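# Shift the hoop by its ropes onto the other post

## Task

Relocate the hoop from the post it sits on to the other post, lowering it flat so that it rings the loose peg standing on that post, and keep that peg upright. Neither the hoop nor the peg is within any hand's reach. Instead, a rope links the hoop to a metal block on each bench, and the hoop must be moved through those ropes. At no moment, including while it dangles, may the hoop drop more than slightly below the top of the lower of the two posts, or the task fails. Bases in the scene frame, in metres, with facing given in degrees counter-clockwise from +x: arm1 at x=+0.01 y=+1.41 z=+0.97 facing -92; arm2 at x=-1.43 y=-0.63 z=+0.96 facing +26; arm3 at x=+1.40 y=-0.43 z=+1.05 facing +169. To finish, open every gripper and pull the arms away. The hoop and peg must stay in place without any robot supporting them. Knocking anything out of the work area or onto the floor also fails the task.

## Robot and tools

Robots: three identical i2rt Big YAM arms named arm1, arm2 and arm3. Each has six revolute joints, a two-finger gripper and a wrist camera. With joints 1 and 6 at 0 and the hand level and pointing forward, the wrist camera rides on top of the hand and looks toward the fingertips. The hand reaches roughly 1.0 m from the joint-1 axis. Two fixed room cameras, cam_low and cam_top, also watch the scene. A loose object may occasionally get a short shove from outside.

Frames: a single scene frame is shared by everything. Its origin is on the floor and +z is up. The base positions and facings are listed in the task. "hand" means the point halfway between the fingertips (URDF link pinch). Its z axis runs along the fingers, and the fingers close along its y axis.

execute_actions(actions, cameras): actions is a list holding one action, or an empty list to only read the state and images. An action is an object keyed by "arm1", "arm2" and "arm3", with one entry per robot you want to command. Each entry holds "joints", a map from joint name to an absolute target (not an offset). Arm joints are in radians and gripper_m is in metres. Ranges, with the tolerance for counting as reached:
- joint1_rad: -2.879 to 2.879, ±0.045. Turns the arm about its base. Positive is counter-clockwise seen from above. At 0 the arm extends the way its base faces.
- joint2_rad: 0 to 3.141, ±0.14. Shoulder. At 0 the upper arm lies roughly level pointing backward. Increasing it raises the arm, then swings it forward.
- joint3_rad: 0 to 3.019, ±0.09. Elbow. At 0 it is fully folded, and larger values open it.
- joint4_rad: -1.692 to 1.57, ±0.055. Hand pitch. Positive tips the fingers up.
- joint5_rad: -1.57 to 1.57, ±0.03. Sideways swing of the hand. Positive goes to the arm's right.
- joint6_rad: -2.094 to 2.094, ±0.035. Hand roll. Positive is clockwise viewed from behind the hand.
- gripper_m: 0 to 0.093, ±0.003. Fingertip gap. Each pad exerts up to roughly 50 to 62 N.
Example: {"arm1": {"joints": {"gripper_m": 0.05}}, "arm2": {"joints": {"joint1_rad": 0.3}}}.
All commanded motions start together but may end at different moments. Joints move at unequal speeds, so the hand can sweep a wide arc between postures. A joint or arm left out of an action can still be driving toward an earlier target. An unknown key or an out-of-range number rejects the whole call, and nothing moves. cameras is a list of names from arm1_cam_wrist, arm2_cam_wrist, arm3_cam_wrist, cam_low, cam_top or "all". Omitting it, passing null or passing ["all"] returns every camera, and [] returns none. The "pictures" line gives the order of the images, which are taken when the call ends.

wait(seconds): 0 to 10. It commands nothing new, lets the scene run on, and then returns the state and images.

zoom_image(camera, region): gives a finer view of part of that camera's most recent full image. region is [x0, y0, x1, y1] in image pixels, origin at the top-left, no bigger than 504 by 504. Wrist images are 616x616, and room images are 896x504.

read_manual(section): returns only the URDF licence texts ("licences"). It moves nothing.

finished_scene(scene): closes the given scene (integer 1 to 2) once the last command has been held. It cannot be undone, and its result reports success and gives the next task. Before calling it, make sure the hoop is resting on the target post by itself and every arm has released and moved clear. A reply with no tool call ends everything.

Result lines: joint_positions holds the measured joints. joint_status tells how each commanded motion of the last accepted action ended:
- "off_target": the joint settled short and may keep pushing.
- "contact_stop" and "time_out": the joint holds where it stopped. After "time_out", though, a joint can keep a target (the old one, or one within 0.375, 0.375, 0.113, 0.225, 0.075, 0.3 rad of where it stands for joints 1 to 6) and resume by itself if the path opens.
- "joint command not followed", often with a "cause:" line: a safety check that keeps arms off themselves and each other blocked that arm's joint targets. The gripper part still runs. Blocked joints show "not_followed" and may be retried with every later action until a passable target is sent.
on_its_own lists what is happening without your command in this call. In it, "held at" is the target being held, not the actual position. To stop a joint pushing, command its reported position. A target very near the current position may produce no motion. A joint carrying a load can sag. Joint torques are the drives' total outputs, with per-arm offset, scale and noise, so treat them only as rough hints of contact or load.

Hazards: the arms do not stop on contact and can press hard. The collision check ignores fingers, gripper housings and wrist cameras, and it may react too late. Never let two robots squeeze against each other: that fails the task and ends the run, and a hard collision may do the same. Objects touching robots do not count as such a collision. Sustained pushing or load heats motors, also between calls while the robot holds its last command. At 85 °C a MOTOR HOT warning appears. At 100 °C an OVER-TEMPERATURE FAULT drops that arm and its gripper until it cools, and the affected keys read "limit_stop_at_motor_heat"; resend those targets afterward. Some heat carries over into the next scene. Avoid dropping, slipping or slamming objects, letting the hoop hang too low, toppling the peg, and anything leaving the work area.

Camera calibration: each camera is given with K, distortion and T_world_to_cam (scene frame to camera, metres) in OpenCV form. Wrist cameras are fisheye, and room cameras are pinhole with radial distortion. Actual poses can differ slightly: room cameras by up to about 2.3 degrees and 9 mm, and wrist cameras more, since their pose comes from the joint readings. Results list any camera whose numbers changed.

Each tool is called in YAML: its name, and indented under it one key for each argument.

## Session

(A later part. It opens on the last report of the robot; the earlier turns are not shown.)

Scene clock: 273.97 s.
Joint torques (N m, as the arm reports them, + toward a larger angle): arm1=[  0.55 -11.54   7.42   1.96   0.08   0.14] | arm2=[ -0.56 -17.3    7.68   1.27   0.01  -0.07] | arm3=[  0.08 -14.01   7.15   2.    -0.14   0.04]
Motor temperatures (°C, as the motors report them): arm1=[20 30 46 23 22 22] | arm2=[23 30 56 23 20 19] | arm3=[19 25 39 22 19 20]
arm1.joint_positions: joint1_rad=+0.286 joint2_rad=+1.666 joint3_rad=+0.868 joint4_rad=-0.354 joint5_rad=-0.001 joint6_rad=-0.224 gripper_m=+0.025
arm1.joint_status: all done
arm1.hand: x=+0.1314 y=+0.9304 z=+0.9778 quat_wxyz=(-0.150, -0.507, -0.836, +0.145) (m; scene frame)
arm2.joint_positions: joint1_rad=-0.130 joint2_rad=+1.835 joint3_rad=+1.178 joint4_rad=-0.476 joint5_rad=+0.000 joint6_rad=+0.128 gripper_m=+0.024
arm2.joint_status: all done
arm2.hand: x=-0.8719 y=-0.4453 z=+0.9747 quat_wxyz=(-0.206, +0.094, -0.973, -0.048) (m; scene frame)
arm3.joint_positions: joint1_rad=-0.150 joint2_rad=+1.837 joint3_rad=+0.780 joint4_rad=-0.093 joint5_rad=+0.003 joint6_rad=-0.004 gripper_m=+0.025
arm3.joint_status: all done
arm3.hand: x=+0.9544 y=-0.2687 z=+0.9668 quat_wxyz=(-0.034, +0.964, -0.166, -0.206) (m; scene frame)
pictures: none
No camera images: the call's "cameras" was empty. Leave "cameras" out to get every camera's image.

execute_actions:
  actions:
    - {"arm1":{"joints":{"gripper_m":0.06}},"arm2":{"joints":{"gripper_m":0.06}},"arm3":{"joints":{"gripper_m":0.06}}}
  cameras: []

execute_actions:
  actions:
    - {"arm1":{"joints":{"joint2_rad":1.2}},"arm2":{"joints":{"joint2_rad":1.36}},"arm3":{"joints":{"joint2_rad":1.36}}}
  cameras: ["cam_low","cam_top"]

zoom_image:
  camera: "cam_low"
  region: [460, 190, 600, 310]

Scene clock: 277.47 s.
Joint torques (N m, as the arm reports them, + toward a larger angle): arm1=[  0.7  -11.64   7.37   2.09   0.08   0.14] | arm2=[ -0.63 -17.39   7.66   1.24   0.01  -0.07] | arm3=[  0.16 -13.6    7.07   1.88  -0.15   0.03]
Motor temperatures (°C, as the motors report them): arm1=[20 30 45 23 22 22] | arm2=[23 30 53 23 20 19] | arm3=[19 25 38 22 19 20]
arm1.joint_positions: joint1_rad=+0.286 joint2_rad=+1.666 joint3_rad=+0.868 joint4_rad=-0.354 joint5_rad=-0.001 joint6_rad=-0.224 gripper_m=+0.060
arm1.joint_status: all done
arm1.hand: x=+0.1314 y=+0.9304 z=+0.9778 quat_wxyz=(-0.150, -0.507, -0.836, +0.145) (m; scene frame)
arm2.joint_positions: joint1_rad=-0.130 joint2_rad=+1.835 joint3_rad=+1.178 joint4_rad=-0.476 joint5_rad=+0.000 joint6_rad=+0.128 gripper_m=+0.060
arm2.joint_status: all done
arm2.hand: x=-0.8718 y=-0.4453 z=+0.9749 quat_wxyz=(-0.206, +0.094, -0.973, -0.048) (m; scene frame)
arm3.joint_positions: joint1_rad=-0.150 joint2_rad=+1.837 joint3_rad=+0.780 joint4_rad=-0.092 joint5_rad=+0.003 joint6_rad=-0.004 gripper_m=+0.060
arm3.joint_status: all done
arm3.hand: x=+0.9542 y=-0.2686 z=+0.9669 quat_wxyz=(-0.034, +0.964, -0.166, -0.206) (m; scene frame)
pictures: none
No camera images: the call's "cameras" was empty. Leave "cameras" out to get every camera's image.

Scene clock: 278.87 s.
Joint torques (N m, as the arm reports them, + toward a larger angle): arm1=[ 0.62 -7.    9.71  2.54  0.09  0.14] | arm2=[ -0.57 -12.99  10.45   1.88  -0.01  -0.08] | arm3=[ 0.05 -9.27 10.73  2.27 -0.15  0.04]
Motor temperatures (°C, as the motors report them): arm1=[20 30 45 23 22 22] | arm2=[23 30 53 23 20 19] | arm3=[19 25 38 22 19 20]
arm1.joint_positions: joint1_rad=+0.286 joint2_rad=+1.191 joint3_rad=+0.868 joint4_rad=-0.351 joint5_rad=-0.001 joint6_rad=-0.224 gripper_m=+0.060
arm1.joint_status: all done
arm1.hand: x=+0.1331 y=+0.9240 z=+1.2074 quat_wxyz=(-0.312, -0.467, -0.771, +0.301) (m; scene frame)
arm2.joint_positions: joint1_rad=-0.130 joint2_rad=+1.368 joint3_rad=+1.171 joint4_rad=-0.476 joint5_rad=+0.000 joint6_rad=+0.128 gripper_m=+0.060
arm2.joint_status: all done
arm2.hand: x=-0.8821 y=-0.4494 z=+1.2394 quat_wxyz=(-0.418, +0.087, -0.899, -0.096) (m; scene frame)
arm3.joint_positions: joint1_rad=-0.150 joint2_rad=+1.352 joint3_rad=+0.780 joint4_rad=-0.087 joint5_rad=+0.003 joint6_rad=-0.004 gripper_m=+0.060
arm3.joint_status: all done
arm3.hand: x=+0.9110 y=-0.2513 z=+1.2033 quat_wxyz=(-0.074, +0.885, -0.153, -0.433) (m; scene frame)
pictures: cam_low, cam_top
Images, in order (width x height): cam_low 896x504, cam_top 896x504.

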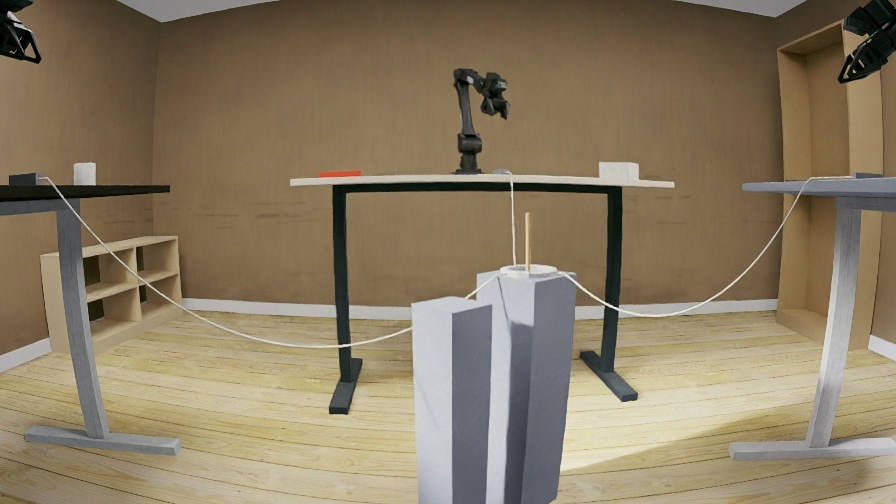

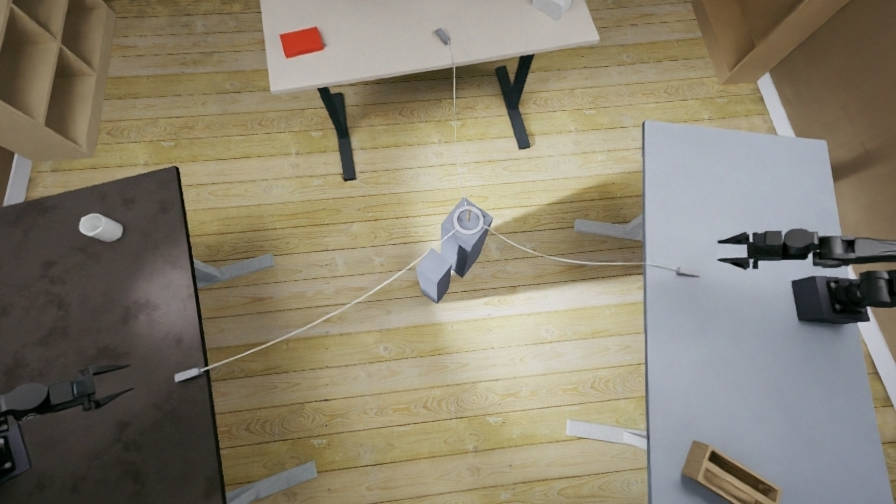

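Region (460, 190, 600, 310) of cam_low's 896x504 image, scaled by 3.600, with more detail than that image has; it fills the top 432 rows of this view, and the rest is white.

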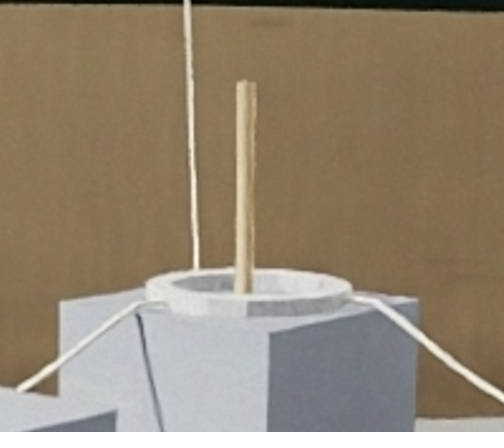

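execute_actions:
  actions: []
  cameras: ["cam_low", "cam_top"]

Scene clock: 281.63 s.
Joint torques (N m, as the arm reports them, + toward a larger angle): arm1=[ 0.64 -6.87  9.76  2.51  0.08  0.15] | arm2=[ -0.56 -12.96  10.46   1.86   0.    -0.08] | arm3=[ 0.1  -9.02 10.67  2.3  -0.15  0.04]
Motor temperatures (°C, as the motors report them): arm1=[20 30 45 23 22 22] | arm2=[23 30 52 23 20 19] | arm3=[19 25 38 22 19 20]
arm1.joint_positions: joint1_rad=+0.286 joint2_rad=+1.191 joint3_rad=+0.868 joint4_rad=-0.351 joint5_rad=-0.001 joint6_rad=-0.224 gripper_m=+0.060
arm1.joint_status: all done
arm1.hand: x=+0.1331 y=+0.9240 z=+1.2074 quat_wxyz=(-0.312, -0.467, -0.771, +0.301) (m; scene frame)
arm2.joint_positions: joint1_rad=-0.130 joint2_rad=+1.368 joint3_rad=+1.171 joint4_rad=-0.476 joint5_rad=+0.000 joint6_rad=+0.128 gripper_m=+0.060
arm2.joint_status: all done
arm2.hand: x=-0.8821 y=-0.4494 z=+1.2394 quat_wxyz=(-0.418, +0.087, -0.899, -0.096) (m; scene frame)
arm3.joint_positions: joint1_rad=-0.150 joint2_rad=+1.352 joint3_rad=+0.780 joint4_rad=-0.087 joint5_rad=+0.003 joint6_rad=-0.004 gripper_m=+0.060
arm3.joint_status: all done
arm3.hand: x=+0.9110 y=-0.2513 z=+1.2033 quat_wxyz=(-0.074, +0.885, -0.153, -0.433) (m; scene frame)
pictures: cam_low, cam_top
Images, in order (width x height): cam_low 896x504, cam_top 896x504.

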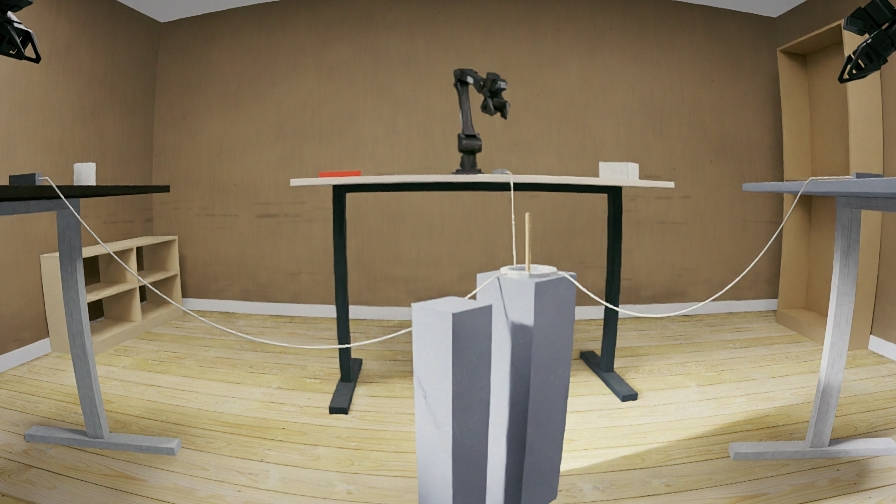

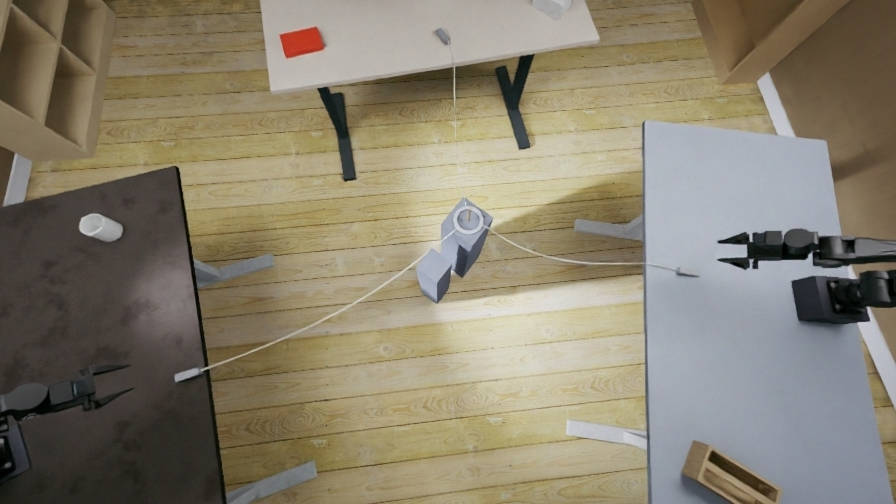

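finished_scene:
  scene: 2

The scene is finished: the task was done.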